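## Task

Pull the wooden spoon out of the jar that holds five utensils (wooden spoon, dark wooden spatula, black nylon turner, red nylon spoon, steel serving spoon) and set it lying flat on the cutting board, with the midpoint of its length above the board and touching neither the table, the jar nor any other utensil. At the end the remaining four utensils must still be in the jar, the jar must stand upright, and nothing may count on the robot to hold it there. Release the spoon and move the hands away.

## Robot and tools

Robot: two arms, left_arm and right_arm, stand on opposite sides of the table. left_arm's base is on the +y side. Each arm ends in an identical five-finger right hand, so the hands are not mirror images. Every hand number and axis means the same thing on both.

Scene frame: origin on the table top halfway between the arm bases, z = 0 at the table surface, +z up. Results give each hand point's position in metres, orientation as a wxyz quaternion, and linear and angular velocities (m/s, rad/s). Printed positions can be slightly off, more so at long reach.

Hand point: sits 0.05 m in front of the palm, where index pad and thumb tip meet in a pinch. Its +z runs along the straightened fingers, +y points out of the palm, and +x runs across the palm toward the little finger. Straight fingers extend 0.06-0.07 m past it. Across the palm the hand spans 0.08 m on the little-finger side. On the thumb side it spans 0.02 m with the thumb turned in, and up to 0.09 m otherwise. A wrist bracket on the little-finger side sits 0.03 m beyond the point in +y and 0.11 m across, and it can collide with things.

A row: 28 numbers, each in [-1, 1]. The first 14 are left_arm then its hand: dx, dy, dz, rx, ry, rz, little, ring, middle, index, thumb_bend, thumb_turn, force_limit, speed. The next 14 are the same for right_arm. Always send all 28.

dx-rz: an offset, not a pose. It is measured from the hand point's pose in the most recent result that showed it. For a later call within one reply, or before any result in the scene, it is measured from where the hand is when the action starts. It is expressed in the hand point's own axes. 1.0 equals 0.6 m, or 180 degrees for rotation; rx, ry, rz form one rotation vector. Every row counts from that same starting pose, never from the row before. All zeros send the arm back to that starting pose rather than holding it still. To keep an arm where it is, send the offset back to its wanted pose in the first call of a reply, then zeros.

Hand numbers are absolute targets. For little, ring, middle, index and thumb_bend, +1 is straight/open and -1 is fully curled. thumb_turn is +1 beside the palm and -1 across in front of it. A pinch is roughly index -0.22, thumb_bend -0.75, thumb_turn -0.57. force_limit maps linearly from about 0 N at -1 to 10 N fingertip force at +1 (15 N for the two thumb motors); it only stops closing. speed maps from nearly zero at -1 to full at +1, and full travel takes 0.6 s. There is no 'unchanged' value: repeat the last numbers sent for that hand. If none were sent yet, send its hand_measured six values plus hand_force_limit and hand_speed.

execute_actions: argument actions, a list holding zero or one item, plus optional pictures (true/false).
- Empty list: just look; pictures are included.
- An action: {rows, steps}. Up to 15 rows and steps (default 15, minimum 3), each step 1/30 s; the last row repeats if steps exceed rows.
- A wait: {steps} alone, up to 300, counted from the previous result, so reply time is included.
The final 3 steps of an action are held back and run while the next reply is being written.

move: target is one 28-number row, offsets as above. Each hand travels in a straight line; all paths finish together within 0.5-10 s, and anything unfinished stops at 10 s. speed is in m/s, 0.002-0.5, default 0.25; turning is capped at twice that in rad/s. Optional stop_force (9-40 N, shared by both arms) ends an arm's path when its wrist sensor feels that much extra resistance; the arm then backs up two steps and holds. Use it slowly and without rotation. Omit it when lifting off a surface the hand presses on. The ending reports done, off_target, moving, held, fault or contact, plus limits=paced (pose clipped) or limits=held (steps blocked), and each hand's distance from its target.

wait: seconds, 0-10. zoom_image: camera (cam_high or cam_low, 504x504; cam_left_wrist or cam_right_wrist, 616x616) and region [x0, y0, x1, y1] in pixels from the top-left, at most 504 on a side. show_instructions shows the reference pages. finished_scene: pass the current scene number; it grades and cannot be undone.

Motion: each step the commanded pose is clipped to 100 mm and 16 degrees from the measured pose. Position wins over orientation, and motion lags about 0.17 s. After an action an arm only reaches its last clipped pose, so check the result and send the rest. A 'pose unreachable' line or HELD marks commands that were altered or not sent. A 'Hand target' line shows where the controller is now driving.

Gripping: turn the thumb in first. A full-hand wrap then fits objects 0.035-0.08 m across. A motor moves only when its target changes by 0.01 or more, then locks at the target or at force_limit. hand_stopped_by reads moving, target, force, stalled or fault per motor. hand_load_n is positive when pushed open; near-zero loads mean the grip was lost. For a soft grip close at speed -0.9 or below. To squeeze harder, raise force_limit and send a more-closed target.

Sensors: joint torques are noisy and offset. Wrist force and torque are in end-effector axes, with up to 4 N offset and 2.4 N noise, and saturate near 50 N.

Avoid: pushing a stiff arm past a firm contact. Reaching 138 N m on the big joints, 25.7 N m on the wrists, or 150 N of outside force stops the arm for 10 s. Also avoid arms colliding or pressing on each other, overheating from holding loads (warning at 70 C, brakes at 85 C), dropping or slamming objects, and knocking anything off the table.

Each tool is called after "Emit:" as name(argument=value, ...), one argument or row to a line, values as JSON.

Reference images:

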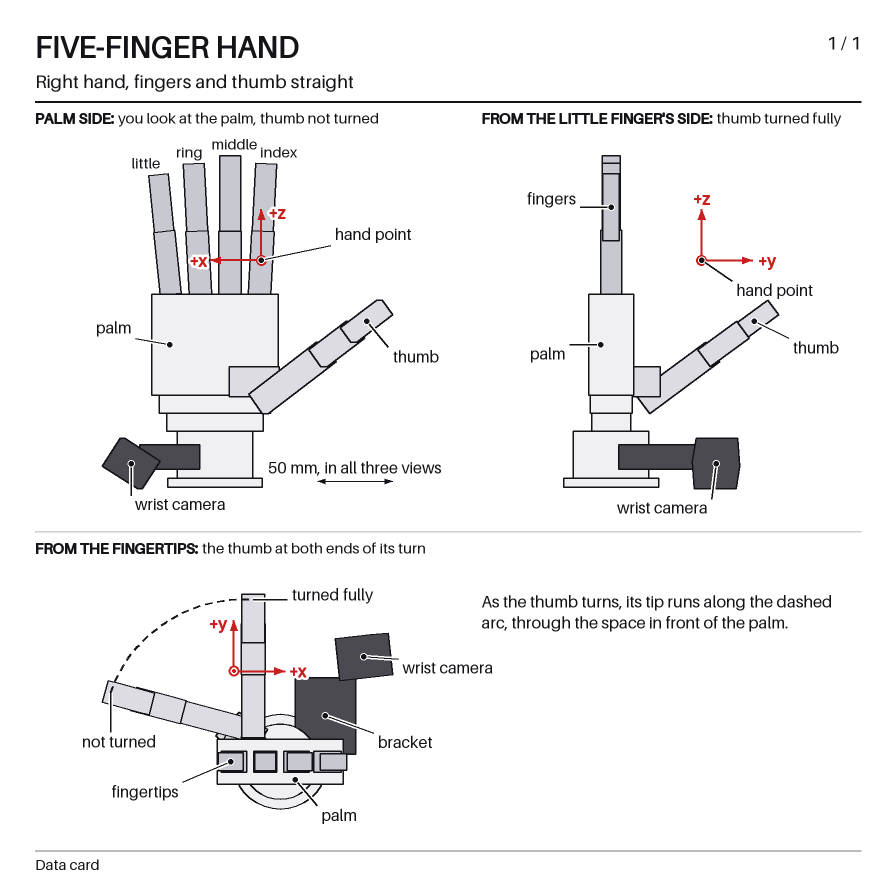

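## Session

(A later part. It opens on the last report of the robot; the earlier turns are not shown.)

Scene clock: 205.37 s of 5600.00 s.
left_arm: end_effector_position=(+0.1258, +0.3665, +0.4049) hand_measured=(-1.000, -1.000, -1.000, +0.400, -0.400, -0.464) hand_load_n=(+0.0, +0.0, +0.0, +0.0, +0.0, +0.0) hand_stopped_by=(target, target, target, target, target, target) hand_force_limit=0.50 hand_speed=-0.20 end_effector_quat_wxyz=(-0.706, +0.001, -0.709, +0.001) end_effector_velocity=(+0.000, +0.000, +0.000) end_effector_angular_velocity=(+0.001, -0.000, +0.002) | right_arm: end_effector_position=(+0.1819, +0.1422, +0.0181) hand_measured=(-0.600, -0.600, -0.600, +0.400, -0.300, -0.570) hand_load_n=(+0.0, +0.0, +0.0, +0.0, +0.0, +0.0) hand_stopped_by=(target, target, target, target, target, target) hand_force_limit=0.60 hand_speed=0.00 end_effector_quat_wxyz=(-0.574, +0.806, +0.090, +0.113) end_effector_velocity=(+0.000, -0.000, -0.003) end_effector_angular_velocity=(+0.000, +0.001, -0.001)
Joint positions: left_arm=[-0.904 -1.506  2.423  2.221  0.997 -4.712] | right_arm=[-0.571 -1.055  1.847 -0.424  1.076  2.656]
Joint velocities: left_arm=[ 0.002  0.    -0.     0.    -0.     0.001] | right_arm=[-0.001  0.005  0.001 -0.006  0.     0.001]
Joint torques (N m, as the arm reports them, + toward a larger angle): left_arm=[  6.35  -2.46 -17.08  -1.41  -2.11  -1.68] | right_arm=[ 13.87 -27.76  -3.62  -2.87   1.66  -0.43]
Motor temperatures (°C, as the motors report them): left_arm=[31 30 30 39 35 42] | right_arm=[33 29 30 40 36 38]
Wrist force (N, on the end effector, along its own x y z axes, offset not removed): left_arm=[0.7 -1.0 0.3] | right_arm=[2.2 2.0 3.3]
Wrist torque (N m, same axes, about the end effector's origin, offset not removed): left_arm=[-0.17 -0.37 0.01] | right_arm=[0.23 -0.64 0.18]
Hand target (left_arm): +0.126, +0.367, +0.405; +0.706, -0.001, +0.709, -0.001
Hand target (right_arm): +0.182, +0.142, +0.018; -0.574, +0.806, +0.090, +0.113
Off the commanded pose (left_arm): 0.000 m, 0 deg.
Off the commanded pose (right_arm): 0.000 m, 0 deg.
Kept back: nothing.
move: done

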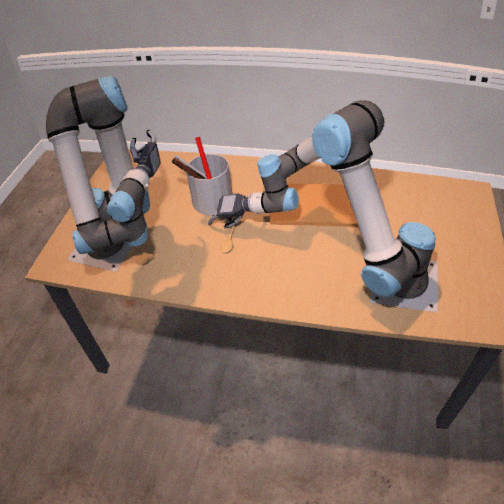

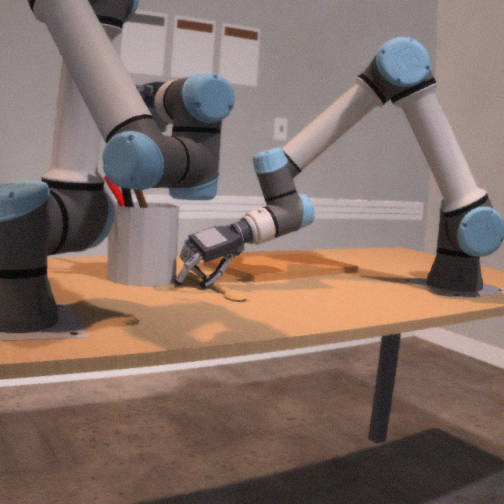

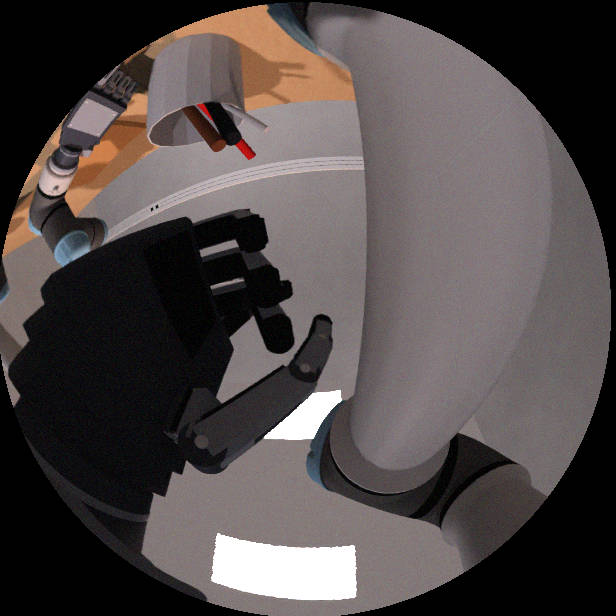

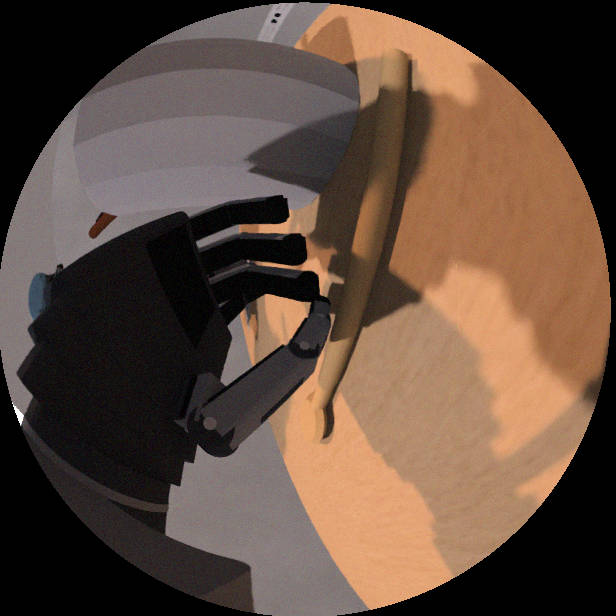

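Try closing.

Emit:
execute_actions(
  actions=[
    {"rows":[[0,0,0,0,0,0,-1,-1,-1,0.4,-0.4,-0.464,0.5,-0.2, 0,0,0,0,0,0,-0.6,-0.6,-0.6,-0.4,-0.8,-0.57,0.8,-0.5]]},
  ],
)

Emit:
wait(
  seconds=1,
)

Scene clock: 205.80 s of 5600.00 s.
left_arm: end_effector_position=(+0.1258, +0.3665, +0.4049) hand_measured=(-1.000, -1.000, -1.000, +0.400, -0.400, -0.464) hand_load_n=(+0.0, +0.0, +0.0, +0.0, +0.0, +0.0) hand_stopped_by=(target, target, target, target, target, target) hand_force_limit=0.50 hand_speed=-0.20 end_effector_quat_wxyz=(-0.706, +0.001, -0.709, +0.001) end_effector_velocity=(+0.000, +0.000, +0.000) end_effector_angular_velocity=(+0.000, +0.001, +0.001) | right_arm: end_effector_position=(+0.1819, +0.1422, +0.0180) hand_measured=(-0.600, -0.600, -0.600, +0.152, -0.456, -0.570) hand_load_n=(+0.0, +0.0, +0.0, +0.0, +0.0, +0.0) hand_stopped_by=(target, target, target, moving, moving, target) hand_force_limit=0.80 hand_speed=-0.50 end_effector_quat_wxyz=(-0.574, +0.806, +0.090, +0.113) end_effector_velocity=(-0.001, -0.000, +0.000) end_effector_angular_velocity=(-0.001, +0.003, +0.000)
Joint positions: left_arm=[-0.904 -1.506  2.423  2.221  0.997 -4.712] | right_arm=[-0.571 -1.055  1.847 -0.424  1.076  2.656]
Joint velocities: left_arm=[ 0.001 -0.001 -0.     0.001 -0.     0.   ] | right_arm=[ 0.001 -0.001  0.     0.002  0.     0.002]
Joint torques (N m, as the arm reports them, + toward a larger angle): left_arm=[  6.97  -2.17 -17.68  -1.39  -2.02  -1.72] | right_arm=[  9.56 -41.46 -13.77   2.28   1.42   0.14]
Motor temperatures (°C, as the motors report them): left_arm=[31 30 30 39 35 42] | right_arm=[33 29 30 40 36 38]
Wrist force (N, on the end effector, along its own x y z axes, offset not removed): left_arm=[-0.2 -1.0 0.7] | right_arm=[2.0 2.1 1.6]
Wrist torque (N m, same axes, about the end effector's origin, offset not removed): left_arm=[-0.11 -0.19 0.06] | right_arm=[0.45 -0.46 0.06]
Steps of this call (step 1: nothing new was sent; steps 2 to 13: the first 12 steps of this action). Readings (end_effector_position | what the end effector reports):
2: left_arm (+0.1258, +0.3665, +0.4049) | right_arm (+0.1819, +0.1422, +0.0180) | left_arm hand_measured=(-1.000, -1.000, -1.000, +0.400, -0.400, -0.464) hand_load_n=(+0.0, +0.0, +0.0, +0.0, +0.0, +0.0) hand_stopped_by=(target, target, target, target, target, target) hand_force_limit=0.50 hand_speed=-0.20 | right_arm hand_measured=(-0.600, -0.600, -0.600, +0.400, -0.300, -0.570) hand_load_n=(+0.0, +0.0, +0.0, +0.0, +0.0, +0.0) hand_stopped_by=(target, target, target, moving, moving, target) hand_force_limit=0.80 hand_speed=-0.50
3: left_arm (+0.1258, +0.3665, +0.4049) | right_arm (+0.1819, +0.1422, +0.0179) | left_arm hand_measured=(-1.000, -1.000, -1.000, +0.400, -0.400, -0.464) hand_load_n=(+0.0, +0.0, +0.0, +0.0, +0.0, +0.0) hand_stopped_by=(target, target, target, target, target, target) hand_force_limit=0.50 hand_speed=-0.20 | right_arm hand_measured=(-0.600, -0.600, -0.600, +0.400, -0.300, -0.570) hand_load_n=(+0.0, +0.0, +0.0, +0.0, +0.0, +0.0) hand_stopped_by=(target, target, target, moving, moving, target) hand_force_limit=0.80 hand_speed=-0.50
5: left_arm (+0.1258, +0.3665, +0.4049) | right_arm (+0.1819, +0.1422, +0.0179) | left_arm hand_measured=(-1.000, -1.000, -1.000, +0.400, -0.400, -0.464) hand_load_n=(+0.0, +0.0, +0.0, +0.0, +0.0, +0.0) hand_stopped_by=(target, target, target, target, target, target) hand_force_limit=0.50 hand_speed=-0.20 | right_arm hand_measured=(-0.600, -0.600, -0.600, +0.374, -0.316, -0.570) hand_load_n=(+0.0, +0.0, +0.0, +0.0, +0.0, +0.0) hand_stopped_by=(target, target, target, moving, moving, target) hand_force_limit=0.80 hand_speed=-0.50
9: left_arm (+0.1258, +0.3665, +0.4049) | right_arm (+0.1819, +0.1422, +0.0179) | left_arm hand_measured=(-1.000, -1.000, -1.000, +0.400, -0.400, -0.464) hand_load_n=(+0.0, +0.0, +0.0, +0.0, +0.0, +0.0) hand_stopped_by=(target, target, target, target, target, target) hand_force_limit=0.50 hand_speed=-0.20 | right_arm hand_measured=(-0.600, -0.600, -0.600, +0.264, -0.386, -0.570) hand_load_n=(+0.0, +0.0, +0.0, +0.0, +0.0, +0.0) hand_stopped_by=(target, target, target, moving, moving, target) hand_force_limit=0.80 hand_speed=-0.50
13: the state above

Scene clock: 206.90 s of 5600.00 s.
left_arm: end_effector_position=(+0.1258, +0.3665, +0.4049) hand_measured=(-1.000, -1.000, -1.000, +0.400, -0.400, -0.464) hand_load_n=(+0.0, +0.0, +0.0, +0.0, +0.0, +0.0) hand_stopped_by=(target, target, target, target, target, target) hand_force_limit=0.50 hand_speed=-0.20 end_effector_quat_wxyz=(-0.706, +0.001, -0.709, +0.001) end_effector_velocity=(+0.000, -0.000, -0.000) end_effector_angular_velocity=(-0.000, +0.001, -0.001) | right_arm: end_effector_position=(+0.1819, +0.1422, +0.0181) hand_measured=(-0.600, -0.600, -0.600, -0.242, -0.780, -0.570) hand_load_n=(+0.0, +0.0, +0.0, +12.0, +11.0, +0.5) hand_stopped_by=(target, target, target, force, stalled, target) hand_force_limit=0.80 hand_speed=-0.50 end_effector_quat_wxyz=(-0.574, +0.806, +0.090, +0.113) end_effector_velocity=(-0.000, -0.000, -0.000) end_effector_angular_velocity=(-0.000, +0.001, +0.000)
Joint positions: left_arm=[-0.904 -1.506  2.423  2.221  0.997 -4.712] | right_arm=[-0.571 -1.055  1.847 -0.424  1.076  2.656]
Joint velocities: left_arm=[-0.001 -0.001  0.    -0.001 -0.001  0.   ] | right_arm=[-0.     0.     0.     0.    -0.001  0.   ]
Joint torques (N m, as the arm reports them, + toward a larger angle): left_arm=[  6.75  -2.6  -16.99  -1.46  -2.17  -1.69] | right_arm=[ -0.13 -43.6  -25.39   2.31   0.9    0.2 ]
Motor temperatures (°C, as the motors report them): left_arm=[31 30 30 39 35 42] | right_arm=[33 29 30 40 36 38]
Wrist force (N, on the end effector, along its own x y z axes, offset not removed): left_arm=[0.4 0.5 -0.1] | right_arm=[-0.2 2.1 3.2]
Wrist torque (N m, same axes, about the end effector's origin, offset not removed): left_arm=[0.12 -0.30 0.11] | right_arm=[0.25 -0.23 -0.04]
Hand target (left_arm): +0.126, +0.367, +0.405; +0.706, -0.001, +0.709, -0.001
Hand target (right_arm): +0.182, +0.142, +0.018; -0.574, +0.806, +0.090, +0.113
Off the commanded pose (left_arm): 0.000 m, 0 deg.
Off the commanded pose (right_arm): 0.000 m, 0 deg.
Kept back: nothing.
Steps of this call (steps 1 to 3: the last 3 steps of your previous action; steps 4 to 33: nothing new was sent). Readings (end_effector_position | what the end effector reports):
1: left_arm (+0.1258, +0.3665, +0.4049) | right_arm (+0.1819, +0.1422, +0.0180) | left_arm hand_measured=(-1.000, -1.000, -1.000, +0.400, -0.400, -0.464) hand_load_n=(+0.0, +0.0, +0.0, +0.0, +0.0, +0.0) hand_stopped_by=(target, target, target, target, target, target) hand_force_limit=0.50 hand_speed=-0.20 | right_arm hand_measured=(-0.600, -0.600, -0.600, +0.124, -0.474, -0.570) hand_load_n=(+0.0, +0.0, +0.0, +0.0, +0.0, +0.0) hand_stopped_by=(target, target, target, moving, moving, target) hand_force_limit=0.80 hand_speed=-0.50
2: left_arm (+0.1258, +0.3665, +0.4049) | right_arm (+0.1819, +0.1422, +0.0180) | left_arm hand_measured=(-1.000, -1.000, -1.000, +0.400, -0.400, -0.464) hand_load_n=(+0.0, +0.0, +0.0, +0.0, +0.0, +0.0) hand_stopped_by=(target, target, target, target, target, target) hand_force_limit=0.50 hand_speed=-0.20 | right_arm hand_measured=(-0.600, -0.600, -0.600, +0.098, -0.492, -0.570) hand_load_n=(+0.0, +0.0, +0.0, +0.0, +0.0, +0.0) hand_stopped_by=(target, target, target, moving, moving, target) hand_force_limit=0.80 hand_speed=-0.50
4: left_arm (+0.1258, +0.3665, +0.4049) | right_arm (+0.1819, +0.1422, +0.0180) | left_arm hand_measured=(-1.000, -1.000, -1.000, +0.400, -0.400, -0.464) hand_load_n=(+0.0, +0.0, +0.0, +0.0, +0.0, +0.0) hand_stopped_by=(target, target, target, target, target, target) hand_force_limit=0.50 hand_speed=-0.20 | right_arm hand_measured=(-0.600, -0.600, -0.600, +0.042, -0.526, -0.570) hand_load_n=(+0.0, +0.0, +0.0, +0.0, +0.0, +0.0) hand_stopped_by=(target, target, target, moving, moving, target) hand_force_limit=0.80 hand_speed=-0.50
8: left_arm (+0.1258, +0.3665, +0.4049) | right_arm (+0.1819, +0.1422, +0.0181) | left_arm hand_measured=(-1.000, -1.000, -1.000, +0.400, -0.400, -0.464) hand_load_n=(+0.0, +0.0, +0.0, +0.0, +0.0, +0.0) hand_stopped_by=(target, target, target, target, target, target) hand_force_limit=0.50 hand_speed=-0.20 | right_arm hand_measured=(-0.600, -0.600, -0.600, -0.070, -0.596, -0.570) hand_load_n=(+0.0, +0.0, +0.0, +0.0, +0.0, +0.0) hand_stopped_by=(target, target, target, moving, moving, target) hand_force_limit=0.80 hand_speed=-0.50
33: the state above

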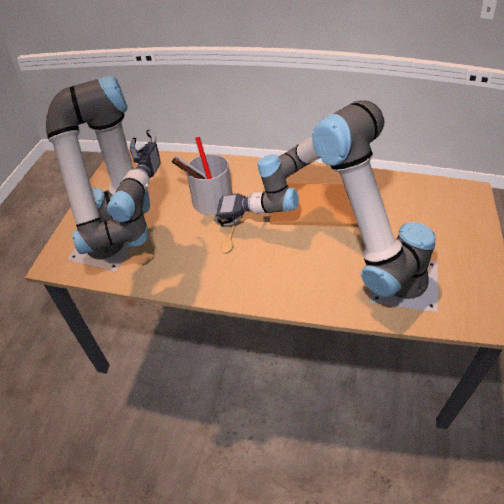

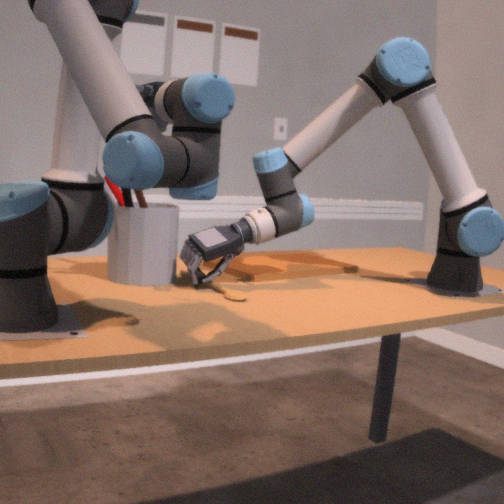

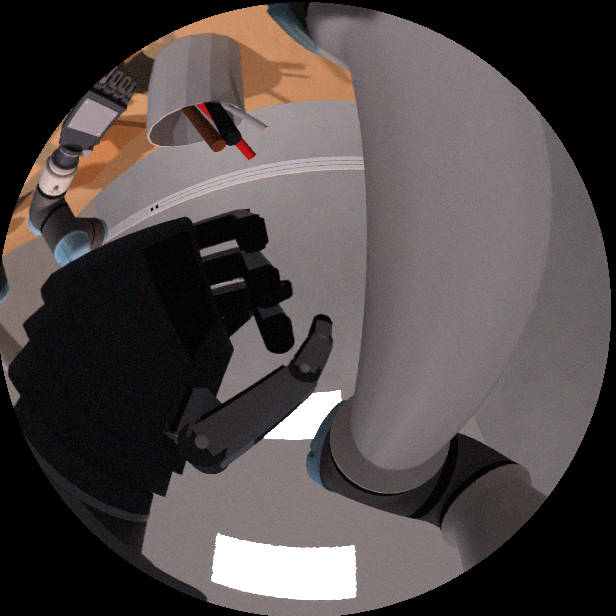

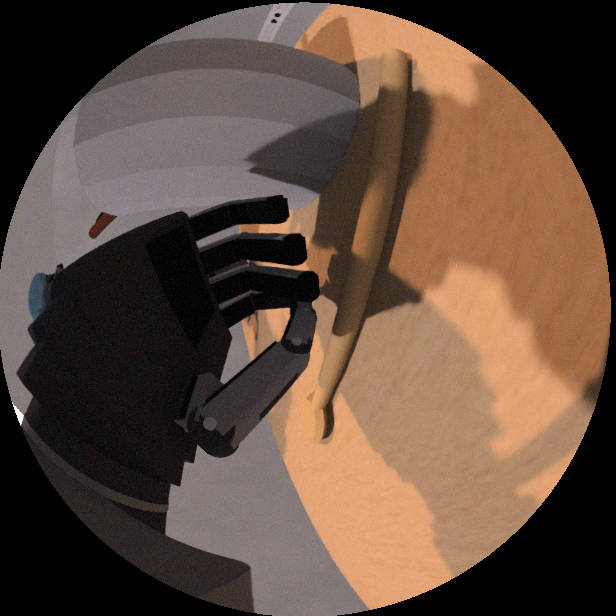

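Emit:
execute_actions(
  actions=[
    {"rows":[[0,0,0,0,0,0,-1,-1,-1,0.4,-0.4,-0.464,0.5,-0.2, 0,0,0,0,0,0,-0.6,-0.6,-0.6,0.2,-0.5,-0.57,0.8,0]]},
  ],
)

Emit:
move(
  target=[0,0,0,0,0,0,-1,-1,-1,0.4,-0.4,-0.464,0.5,-0.2, -0.005,0.016,0.006,0,0,0,-0.6,-0.6,-0.6,0.2,-0.5,-0.57,0.8,0],
  speed=0.01,
  stop_force=9,
)

Emit:
move(
  target=[0,0,0,0,0,0,-1,-1,-1,0.4,-0.4,-0.464,0.5,-0.2, 0,0,0,0,0,0,-0.6,-0.6,-0.6,-0.4,-0.8,-0.57,0.8,-0.5],
)

Scene clock: 207.47 s of 5600.00 s.
left_arm: end_effector_position=(+0.1258, +0.3665, +0.4049) hand_measured=(-1.000, -1.000, -1.000, +0.400, -0.400, -0.464) hand_load_n=(+0.0, +0.0, +0.0, +0.0, +0.0, +0.0) hand_stopped_by=(target, target, target, target, target, target) hand_force_limit=0.50 hand_speed=-0.20 end_effector_quat_wxyz=(-0.706, +0.001, -0.709, +0.001) end_effector_velocity=(+0.000, +0.000, +0.000) end_effector_angular_velocity=(+0.003, -0.001, +0.001) | right_arm: end_effector_position=(+0.1819, +0.1422, +0.0181) hand_measured=(-0.600, -0.600, -0.600, +0.200, -0.500, -0.570) hand_load_n=(+0.0, +0.0, +0.0, +0.0, +0.0, +0.0) hand_stopped_by=(target, target, target, moving, moving, target) hand_force_limit=0.80 hand_speed=0.00 end_effector_quat_wxyz=(-0.574, +0.806, +0.090, +0.113) end_effector_velocity=(+0.001, -0.000, +0.000) end_effector_angular_velocity=(+0.000, +0.001, -0.002)
Joint positions: left_arm=[-0.904 -1.506  2.423  2.221  0.997 -4.712] | right_arm=[-0.571 -1.055  1.847 -0.424  1.076  2.656]
Joint velocities: left_arm=[0.    0.    0.001 0.    0.    0.002] | right_arm=[-0.001 -0.    -0.    -0.    -0.     0.001]
Joint torques (N m, as the arm reports them, + toward a larger angle): left_arm=[  6.47  -2.81 -17.28  -1.39  -2.11  -1.7 ] | right_arm=[ -1.11 -43.48 -25.73   2.29   0.65   0.21]
Motor temperatures (°C, as the motors report them): left_arm=[31 30 30 39 35 42] | right_arm=[33 29 30 40 36 38]
Wrist force (N, on the end effector, along its own x y z axes, offset not removed): left_arm=[0.2 -1.1 0.5] | right_arm=[-0.4 2.4 2.8]
Wrist torque (N m, same axes, about the end effector's origin, offset not removed): left_arm=[-0.13 -0.29 -0.01] | right_arm=[0.38 -0.20 0.04]
Steps of this call (steps 1 to 5: nothing new was sent; steps 6 to 17: the first 12 steps of this action). Readings (end_effector_position | what the end effector reports):
6: left_arm (+0.1258, +0.3665, +0.4049) | right_arm (+0.1819, +0.1422, +0.0181) | left_arm hand_measured=(-1.000, -1.000, -1.000, +0.400, -0.400, -0.464) hand_load_n=(+0.0, +0.0, +0.0, +0.0, +0.0, +0.0) hand_stopped_by=(target, target, target, target, target, target) hand_force_limit=0.50 hand_speed=-0.20 | right_arm hand_measured=(-0.600, -0.600, -0.600, -0.242, -0.780, -0.570) hand_load_n=(+0.0, +0.0, +0.0, +12.0, +11.0, +0.5) hand_stopped_by=(target, target, target, moving, moving, target) hand_force_limit=0.80 hand_speed=0.00
7: left_arm (+0.1258, +0.3665, +0.4049) | right_arm (+0.1819, +0.1422, +0.0181) | left_arm hand_measured=(-1.000, -1.000, -1.000, +0.400, -0.400, -0.464) hand_load_n=(+0.0, +0.0, +0.0, +0.0, +0.0, +0.0) hand_stopped_by=(target, target, target, target, target, target) hand_force_limit=0.50 hand_speed=-0.20 | right_arm hand_measured=(-0.600, -0.600, -0.600, -0.242, -0.780, -0.570) hand_load_n=(+0.0, +0.0, +0.0, +12.0, +11.0, +0.5) hand_stopped_by=(target, target, target, moving, moving, target) hand_force_limit=0.80 hand_speed=0.00
9: left_arm (+0.1258, +0.3665, +0.4049) | right_arm (+0.1819, +0.1422, +0.0181) | left_arm hand_measured=(-1.000, -1.000, -1.000, +0.400, -0.400, -0.464) hand_load_n=(+0.0, +0.0, +0.0, +0.0, +0.0, +0.0) hand_stopped_by=(target, target, target, target, target, target) hand_force_limit=0.50 hand_speed=-0.20 | right_arm hand_measured=(-0.600, -0.600, -0.600, -0.194, -0.754, -0.570) hand_load_n=(+0.0, +0.0, +0.0, +0.0, +0.0, +0.0) hand_stopped_by=(target, target, target, moving, moving, target) hand_force_limit=0.80 hand_speed=0.00
13: left_arm (+0.1258, +0.3665, +0.4049) | right_arm (+0.1819, +0.1422, +0.0181) | left_arm hand_measured=(-1.000, -1.000, -1.000, +0.400, -0.400, -0.464) hand_load_n=(+0.0, +0.0, +0.0, +0.0, +0.0, +0.0) hand_stopped_by=(target, target, target, target, target, target) hand_force_limit=0.50 hand_speed=-0.20 | right_arm hand_measured=(-0.600, -0.600, -0.600, +0.028, -0.614, -0.570) hand_load_n=(+0.0, +0.0, +0.0, +0.0, +0.0, +0.0) hand_stopped_by=(target, target, target, moving, moving, target) hand_force_limit=0.80 hand_speed=0.00
17: the state above

Scene clock: 208.87 s of 5600.00 s.
left_arm: end_effector_position=(+0.1258, +0.3665, +0.4049) hand_measured=(-1.000, -1.000, -1.000, +0.400, -0.400, -0.464) hand_load_n=(+0.0, +0.0, +0.0, +0.0, +0.0, +0.0) hand_stopped_by=(target, target, target, target, target, target) hand_force_limit=0.50 hand_speed=-0.20 end_effector_quat_wxyz=(-0.706, +0.001, -0.709, +0.001) end_effector_velocity=(-0.000, +0.000, +0.000) end_effector_angular_velocity=(-0.001, +0.001, +0.000) | right_arm: end_effector_position=(+0.1820, +0.1424, +0.0105) hand_measured=(-0.600, -0.600, -0.600, +0.200, -0.504, -0.570) hand_load_n=(+0.0, +0.0, +0.0, +0.5, -5.5, -1.5) hand_stopped_by=(target, target, target, target, target, target) hand_force_limit=0.80 hand_speed=0.00 end_effector_quat_wxyz=(-0.574, +0.806, +0.090, +0.113) end_effector_velocity=(-0.001, -0.002, +0.002) end_effector_angular_velocity=(-0.005, +0.004, +0.001)
Joint positions: left_arm=[-0.904 -1.506  2.423  2.221  0.997 -4.712] | right_arm=[-0.571 -1.042  1.85  -0.442  1.076  2.656]
Joint velocities: left_arm=[-0.001 -0.001 -0.     0.001  0.001 -0.001] | right_arm=[-0.    -0.006  0.     0.012 -0.002 -0.   ]
Joint torques (N m, as the arm reports them, + toward a larger angle): left_arm=[  6.49  -2.81 -17.27  -1.4   -2.14  -1.64] | right_arm=[ 10.11 -32.26 -13.27   5.59   2.33   1.51]
Motor temperatures (°C, as the motors report them): left_arm=[31 30 30 39 35 42] | right_arm=[33 29 30 40 36 38]
Wrist force (N, on the end effector, along its own x y z axes, offset not removed): left_arm=[0.3 -0.7 -0.2] | right_arm=[4.5 -15.9 -0.1]
Wrist torque (N m, same axes, about the end effector's origin, offset not removed): left_arm=[0.01 -0.26 0.08] | right_arm=[-0.13 -0.38 -0.01]
Hand target (left_arm): +0.126, +0.367, +0.405; +0.706, -0.001, +0.709, -0.001
Hand target (right_arm): +0.182, +0.142, +0.011; -0.574, +0.806, +0.090, +0.113
Off your previous action's commanded pose (left_arm): 0.000 m, 0 deg at its last step (step 3 of this call).
Off your previous action's commanded pose (right_arm): 0.000 m, 0 deg at its last step (step 3 of this call).
Off the commanded pose (left_arm): 0.000 m, 0 deg.
Off the commanded pose (right_arm): 0.003 m, 0 deg.
Kept back: nothing.
move: contact (right_arm)

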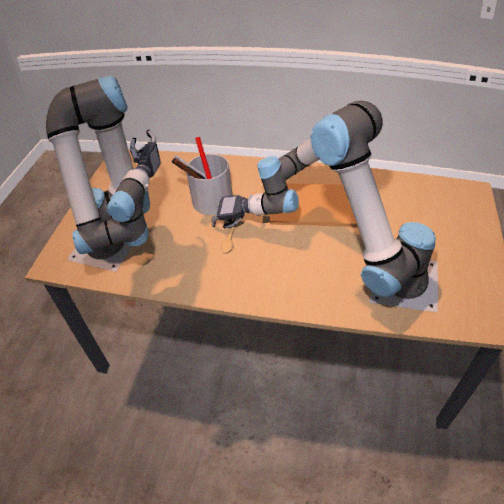

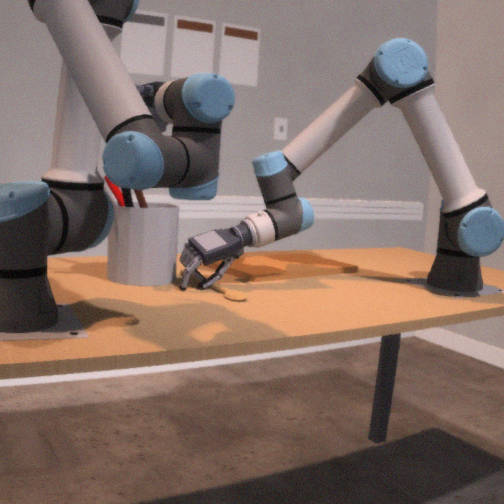

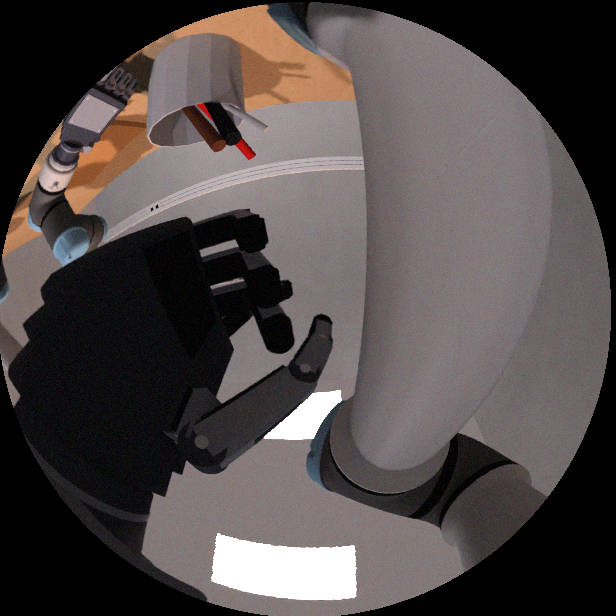

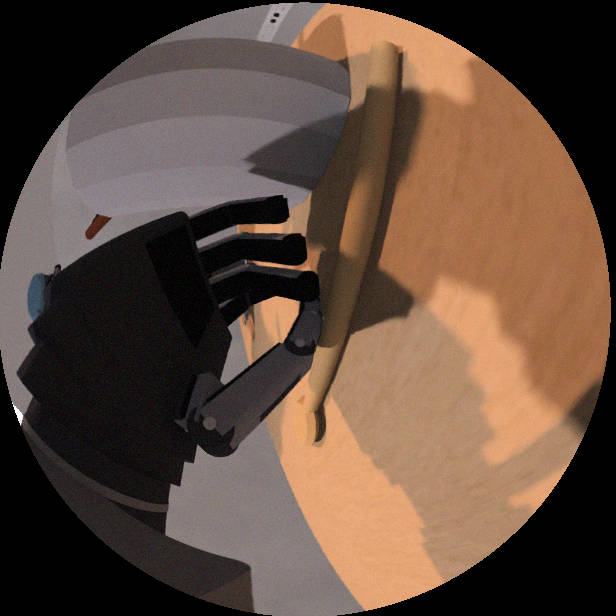

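Scene clock: 209.70 s of 5600.00 s.
left_arm: end_effector_position=(+0.1258, +0.3665, +0.4049) hand_measured=(-1.000, -1.000, -1.000, +0.400, -0.400, -0.464) hand_load_n=(+0.0, +0.0, +0.0, +0.0, +0.0, +0.0) hand_stopped_by=(target, target, target, target, target, target) hand_force_limit=0.50 hand_speed=-0.20 end_effector_quat_wxyz=(-0.706, +0.001, -0.709, +0.001) end_effector_velocity=(+0.000, +0.000, -0.000) end_effector_angular_velocity=(-0.002, +0.002, -0.002) | right_arm: end_effector_position=(+0.1820, +0.1424, +0.0106) hand_measured=(-0.600, -0.600, -0.600, +0.128, -0.800, -0.570) hand_load_n=(+0.0, +0.0, +0.0, +9.5, +0.0, +0.0) hand_stopped_by=(target, target, target, force, target, target) hand_force_limit=0.80 hand_speed=-0.50 end_effector_quat_wxyz=(-0.574, +0.806, +0.090, +0.113) end_effector_velocity=(-0.000, +0.000, -0.000) end_effector_angular_velocity=(-0.000, +0.001, -0.000)
Joint positions: left_arm=[-0.904 -1.506  2.423  2.221  0.997 -4.712] | right_arm=[-0.571 -1.042  1.85  -0.442  1.076  2.656]
Joint velocities: left_arm=[-0.002 -0.002  0.    -0.001 -0.    -0.   ] | right_arm=[ 0.001  0.    -0.    -0.     0.     0.001]
Joint torques (N m, as the arm reports them, + toward a larger angle): left_arm=[  6.54  -2.42 -17.4   -1.4   -2.14  -1.65] | right_arm=[ 10.22 -10.24  -7.53   1.99   1.57   1.53]
Motor temperatures (°C, as the motors report them): left_arm=[31 30 30 39 35 42] | right_arm=[33 29 30 40 36 38]
Wrist force (N, on the end effector, along its own x y z axes, offset not removed): left_arm=[0.6 -1.4 -0.1] | right_arm=[6.3 -22.9 -1.0]
Wrist torque (N m, same axes, about the end effector's origin, offset not removed): left_arm=[-0.21 -0.29 0.01] | right_arm=[0.92 -0.22 0.14]
Hand target (left_arm): +0.126, +0.367, +0.405; +0.706, -0.001, +0.709, -0.001
Hand target (right_arm): +0.182, +0.142, +0.011; -0.574, +0.806, +0.090, +0.113
Off the commanded pose (left_arm): 0.000 m, 0 deg.
Off the commanded pose (right_arm): 0.000 m, 0 deg.
Kept back: nothing.
move: done

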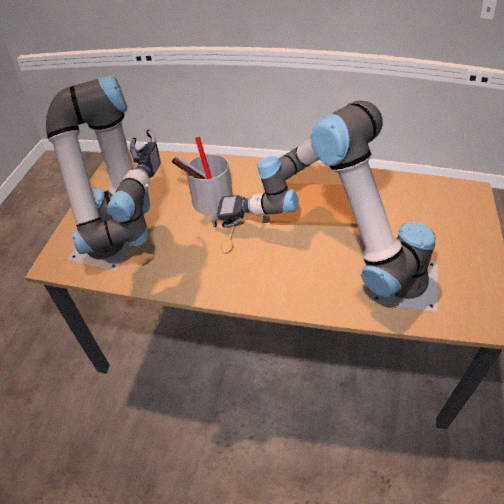

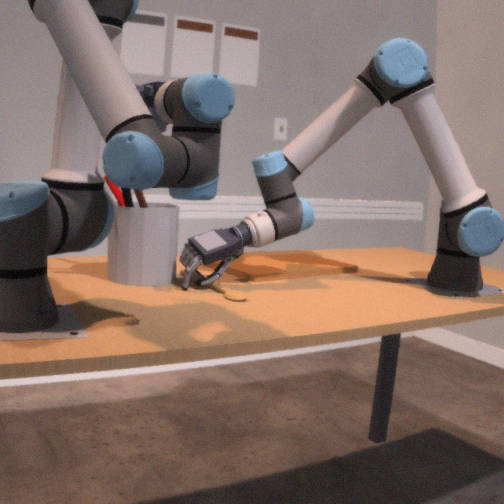

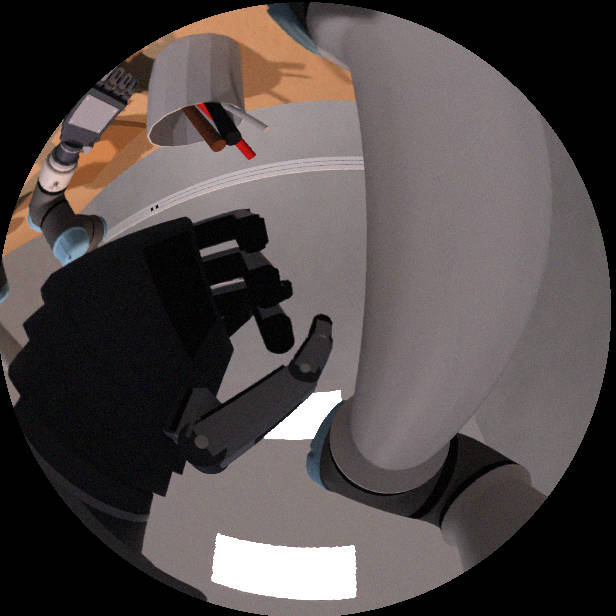

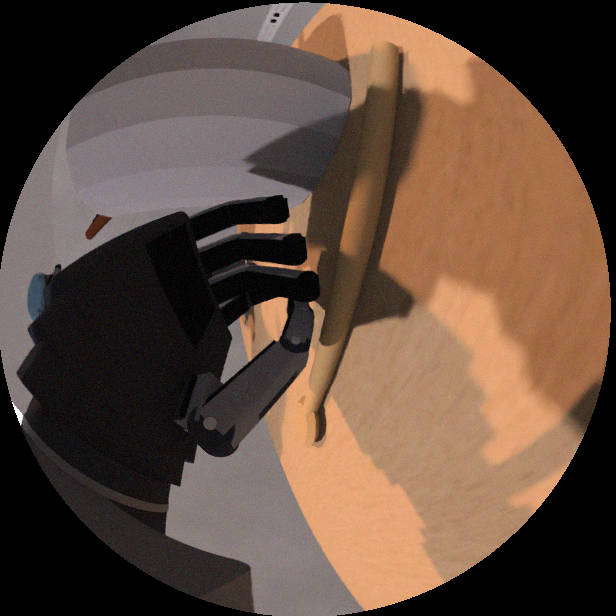

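Emit:
move(
  target=[0,0,0,0,0,0,-1,-1,-1,0.4,-0.4,-0.464,0.5,-0.2, 0.003,-0.01,-0.003,0.07,0,0,-0.6,-0.6,-0.6,0.15,-0.75,-0.57,0.8,-0.5],
  speed=0.1,
)

Emit:
move(
  target=[0,0,0,0,0,0,-1,-1,-1,0.4,-0.4,-0.464,0.5,-0.2, -0.006,0.02,0.002,0,0,0,-0.6,-0.6,-0.6,0.15,-0.75,-0.57,0.8,-0.5],
  speed=0.01,
  stop_force=9,
)

Emit:
zoom_image(
  camera="cam_low",
  region=[160,230,260,310],
)

Scene clock: 211.47 s of 5600.00 s.
left_arm: end_effector_position=(+0.1258, +0.3665, +0.4049) hand_measured=(-1.000, -1.000, -1.000, +0.400, -0.400, -0.464) hand_load_n=(+0.0, +0.0, +0.0, +0.0, +0.0, +0.0) hand_stopped_by=(target, target, target, target, target, target) hand_force_limit=0.50 hand_speed=-0.20 end_effector_quat_wxyz=(-0.706, +0.001, -0.709, +0.001) end_effector_velocity=(+0.001, +0.000, -0.000) end_effector_angular_velocity=(+0.000, +0.001, +0.000) | right_arm: end_effector_position=(+0.1819, +0.1426, +0.0171) hand_measured=(-0.600, -0.600, -0.600, +0.150, -0.750, -0.570) hand_load_n=(+0.0, +0.0, +0.0, +0.0, +0.0, +0.0) hand_stopped_by=(target, target, target, target, target, target) hand_force_limit=0.80 hand_speed=-0.50 end_effector_quat_wxyz=(-0.658, +0.739, +0.102, +0.102) end_effector_velocity=(+0.001, +0.000, +0.001) end_effector_angular_velocity=(+0.019, +0.000, +0.001)
Joint positions: left_arm=[-0.904 -1.506  2.423  2.221  0.997 -4.712] | right_arm=[-0.63  -1.038  1.986 -0.806  0.926  2.765]
Joint velocities: left_arm=[ 0.001 -0.001  0.    -0.    -0.001  0.001] | right_arm=[-0.005  0.003  0.01  -0.036 -0.008  0.014]
Joint torques (N m, as the arm reports them, + toward a larger angle): left_arm=[  6.95  -2.66 -17.03  -1.39  -2.13  -1.7 ] | right_arm=[-10.84 -22.63  -6.5   -3.27  -2.04   2.69]
Motor temperatures (°C, as the motors report them): left_arm=[31 30 30 39 35 42] | right_arm=[33 29 30 40 36 38]
Wrist force (N, on the end effector, along its own x y z axes, offset not removed): left_arm=[0.2 -1.4 0.3] | right_arm=[0.9 1.7 2.1]
Wrist torque (N m, same axes, about the end effector's origin, offset not removed): left_arm=[-0.22 -0.27 0.10] | right_arm=[0.26 -0.32 0.09]
Hand target (left_arm): +0.126, +0.367, +0.405; +0.706, -0.001, +0.709, -0.001
Hand target (right_arm): +0.182, +0.143, +0.017; -0.659, +0.738, +0.102, +0.102
Off the commanded pose (left_arm): 0.000 m, 0 deg.
Off the commanded pose (right_arm): 0.000 m, 0 deg.
Kept back: nothing.
move: done

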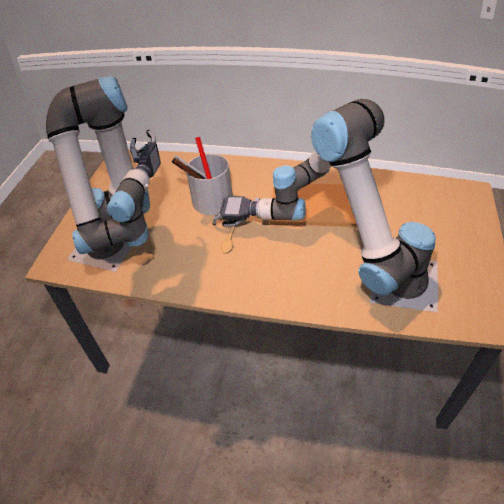

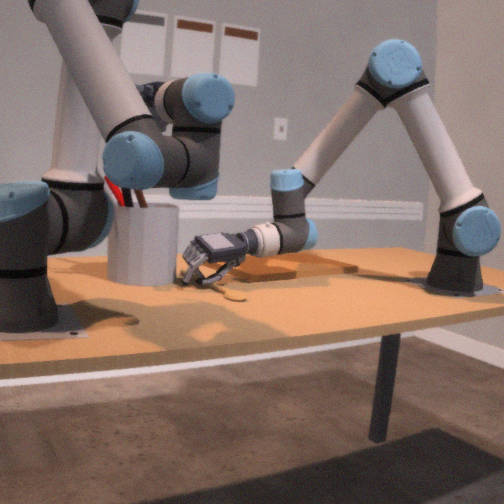

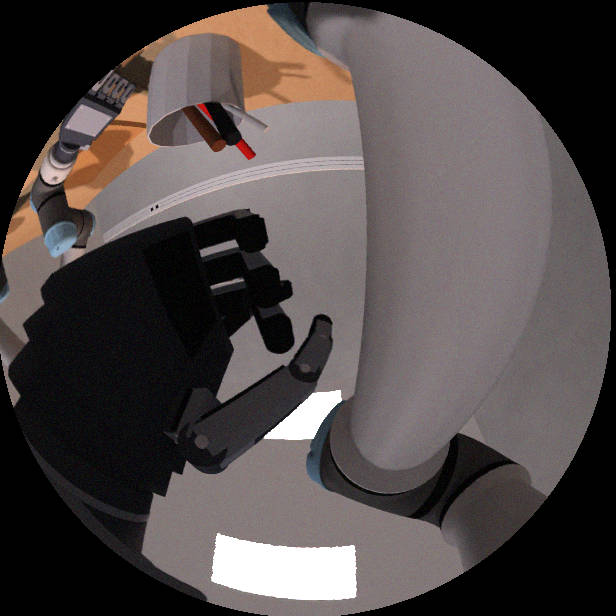

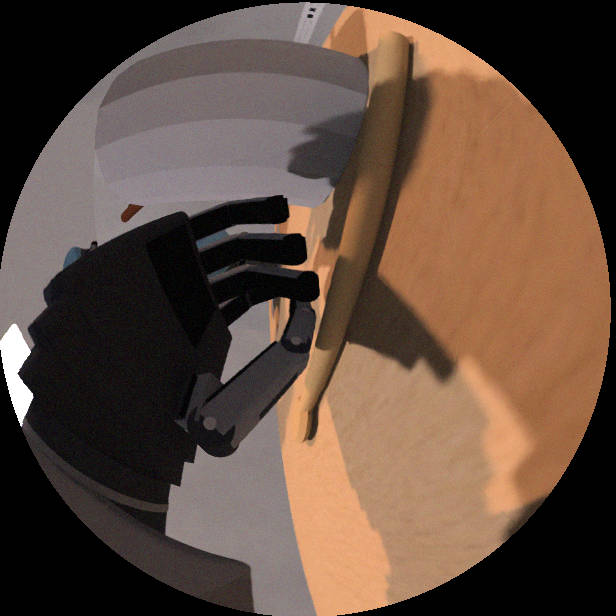

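Scene clock: 212.20 s of 5600.00 s.
left_arm: end_effector_position=(+0.1258, +0.3665, +0.4049) hand_measured=(-1.000, -1.000, -1.000, +0.400, -0.400, -0.464) hand_load_n=(+0.0, +0.0, +0.0, +0.0, +0.0, +0.0) hand_stopped_by=(target, target, target, target, target, target) hand_force_limit=0.50 hand_speed=-0.20 end_effector_quat_wxyz=(-0.706, +0.001, -0.709, +0.001) end_effector_velocity=(-0.000, -0.000, +0.000) end_effector_angular_velocity=(+0.003, -0.002, +0.000) | right_arm: end_effector_position=(+0.1819, +0.1426, +0.0137) hand_measured=(-0.600, -0.600, -0.600, +0.150, -0.754, -0.570) hand_load_n=(+0.0, +0.0, +0.0, +0.0, -6.5, -1.0) hand_stopped_by=(target, target, target, target, target, target) hand_force_limit=0.80 hand_speed=-0.50 end_effector_quat_wxyz=(-0.658, +0.739, +0.102, +0.102) end_effector_velocity=(-0.001, -0.001, +0.002) end_effector_angular_velocity=(-0.004, +0.003, +0.002)
Joint positions: left_arm=[-0.904 -1.506  2.423  2.221  0.997 -4.712] | right_arm=[-0.631 -1.031  1.987 -0.814  0.926  2.765]
Joint velocities: left_arm=[0.    0.    0.001 0.001 0.    0.001] | right_arm=[-0.    -0.007  0.     0.012 -0.002  0.   ]
Joint torques (N m, as the arm reports them, + toward a larger angle): left_arm=[  6.71  -2.53 -17.13  -1.51  -2.16  -1.72] | right_arm=[ -3.77 -33.37  -9.89   4.02   2.59  -2.71]
Motor temperatures (°C, as the motors report them): left_arm=[31 30 30 39 35 42] | right_arm=[33 29 30 40 36 38]
Wrist force (N, on the end effector, along its own x y z axes, offset not removed): left_arm=[-0.7 0.7 2.1] | right_arm=[5.8 -18.1 -3.7]
Wrist torque (N m, same axes, about the end effector's origin, offset not removed): left_arm=[0.02 -0.26 0.05] | right_arm=[-0.44 -0.66 0.10]
Hand target (left_arm): +0.126, +0.367, +0.405; +0.706, -0.001, +0.709, -0.001
Hand target (right_arm): +0.182, +0.143, +0.014; -0.658, +0.739, +0.102, +0.102
Off the commanded pose (left_arm): 0.000 m, 0 deg.
Off the commanded pose (right_arm): 0.009 m, 0 deg.
Kept back: nothing.
move: contact (right_arm)

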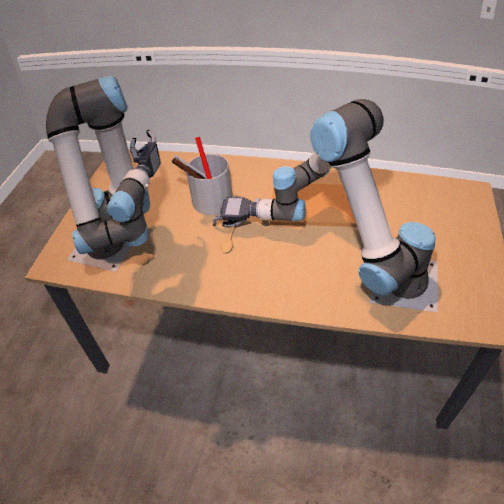

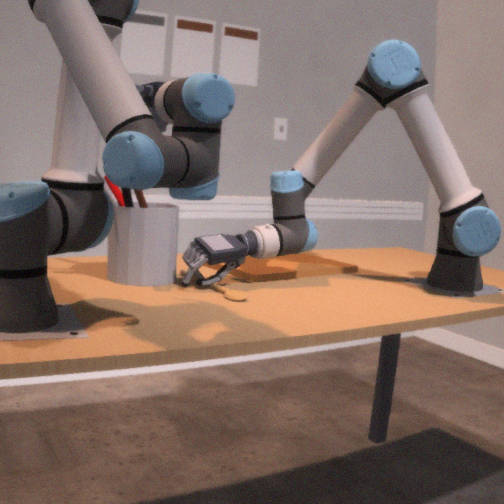

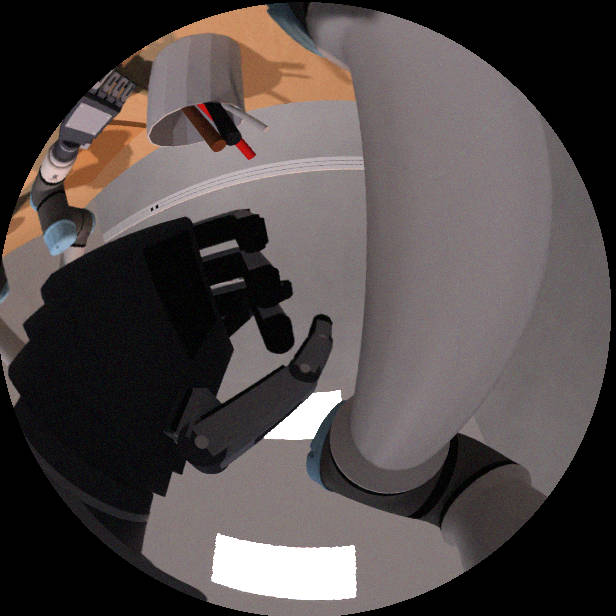

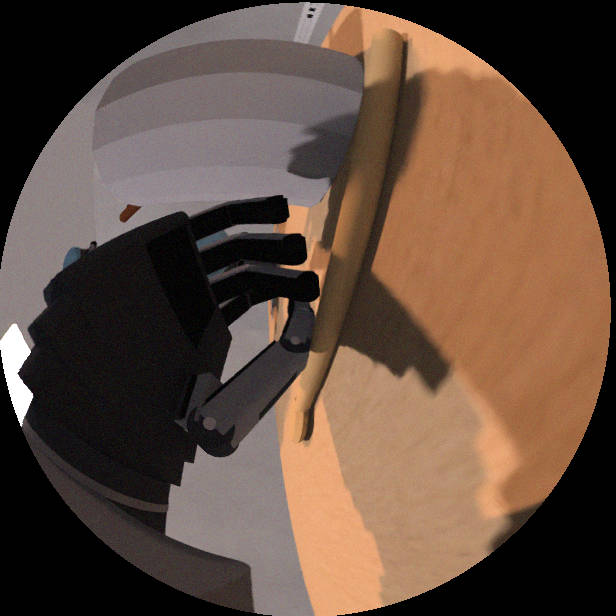

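Region (160, 230, 260, 310) of cam_low's 504x504 image, scaled by 5.040, with more detail than that image has; it fills the top 403 rows of this view, and the rest is white.

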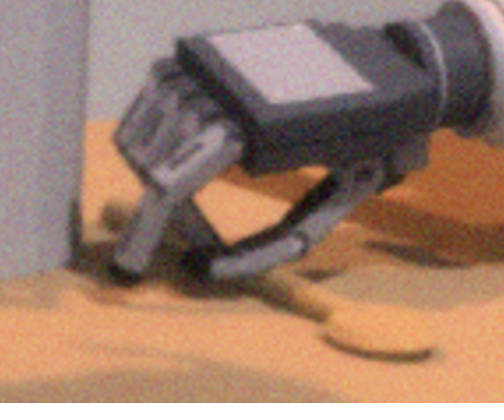

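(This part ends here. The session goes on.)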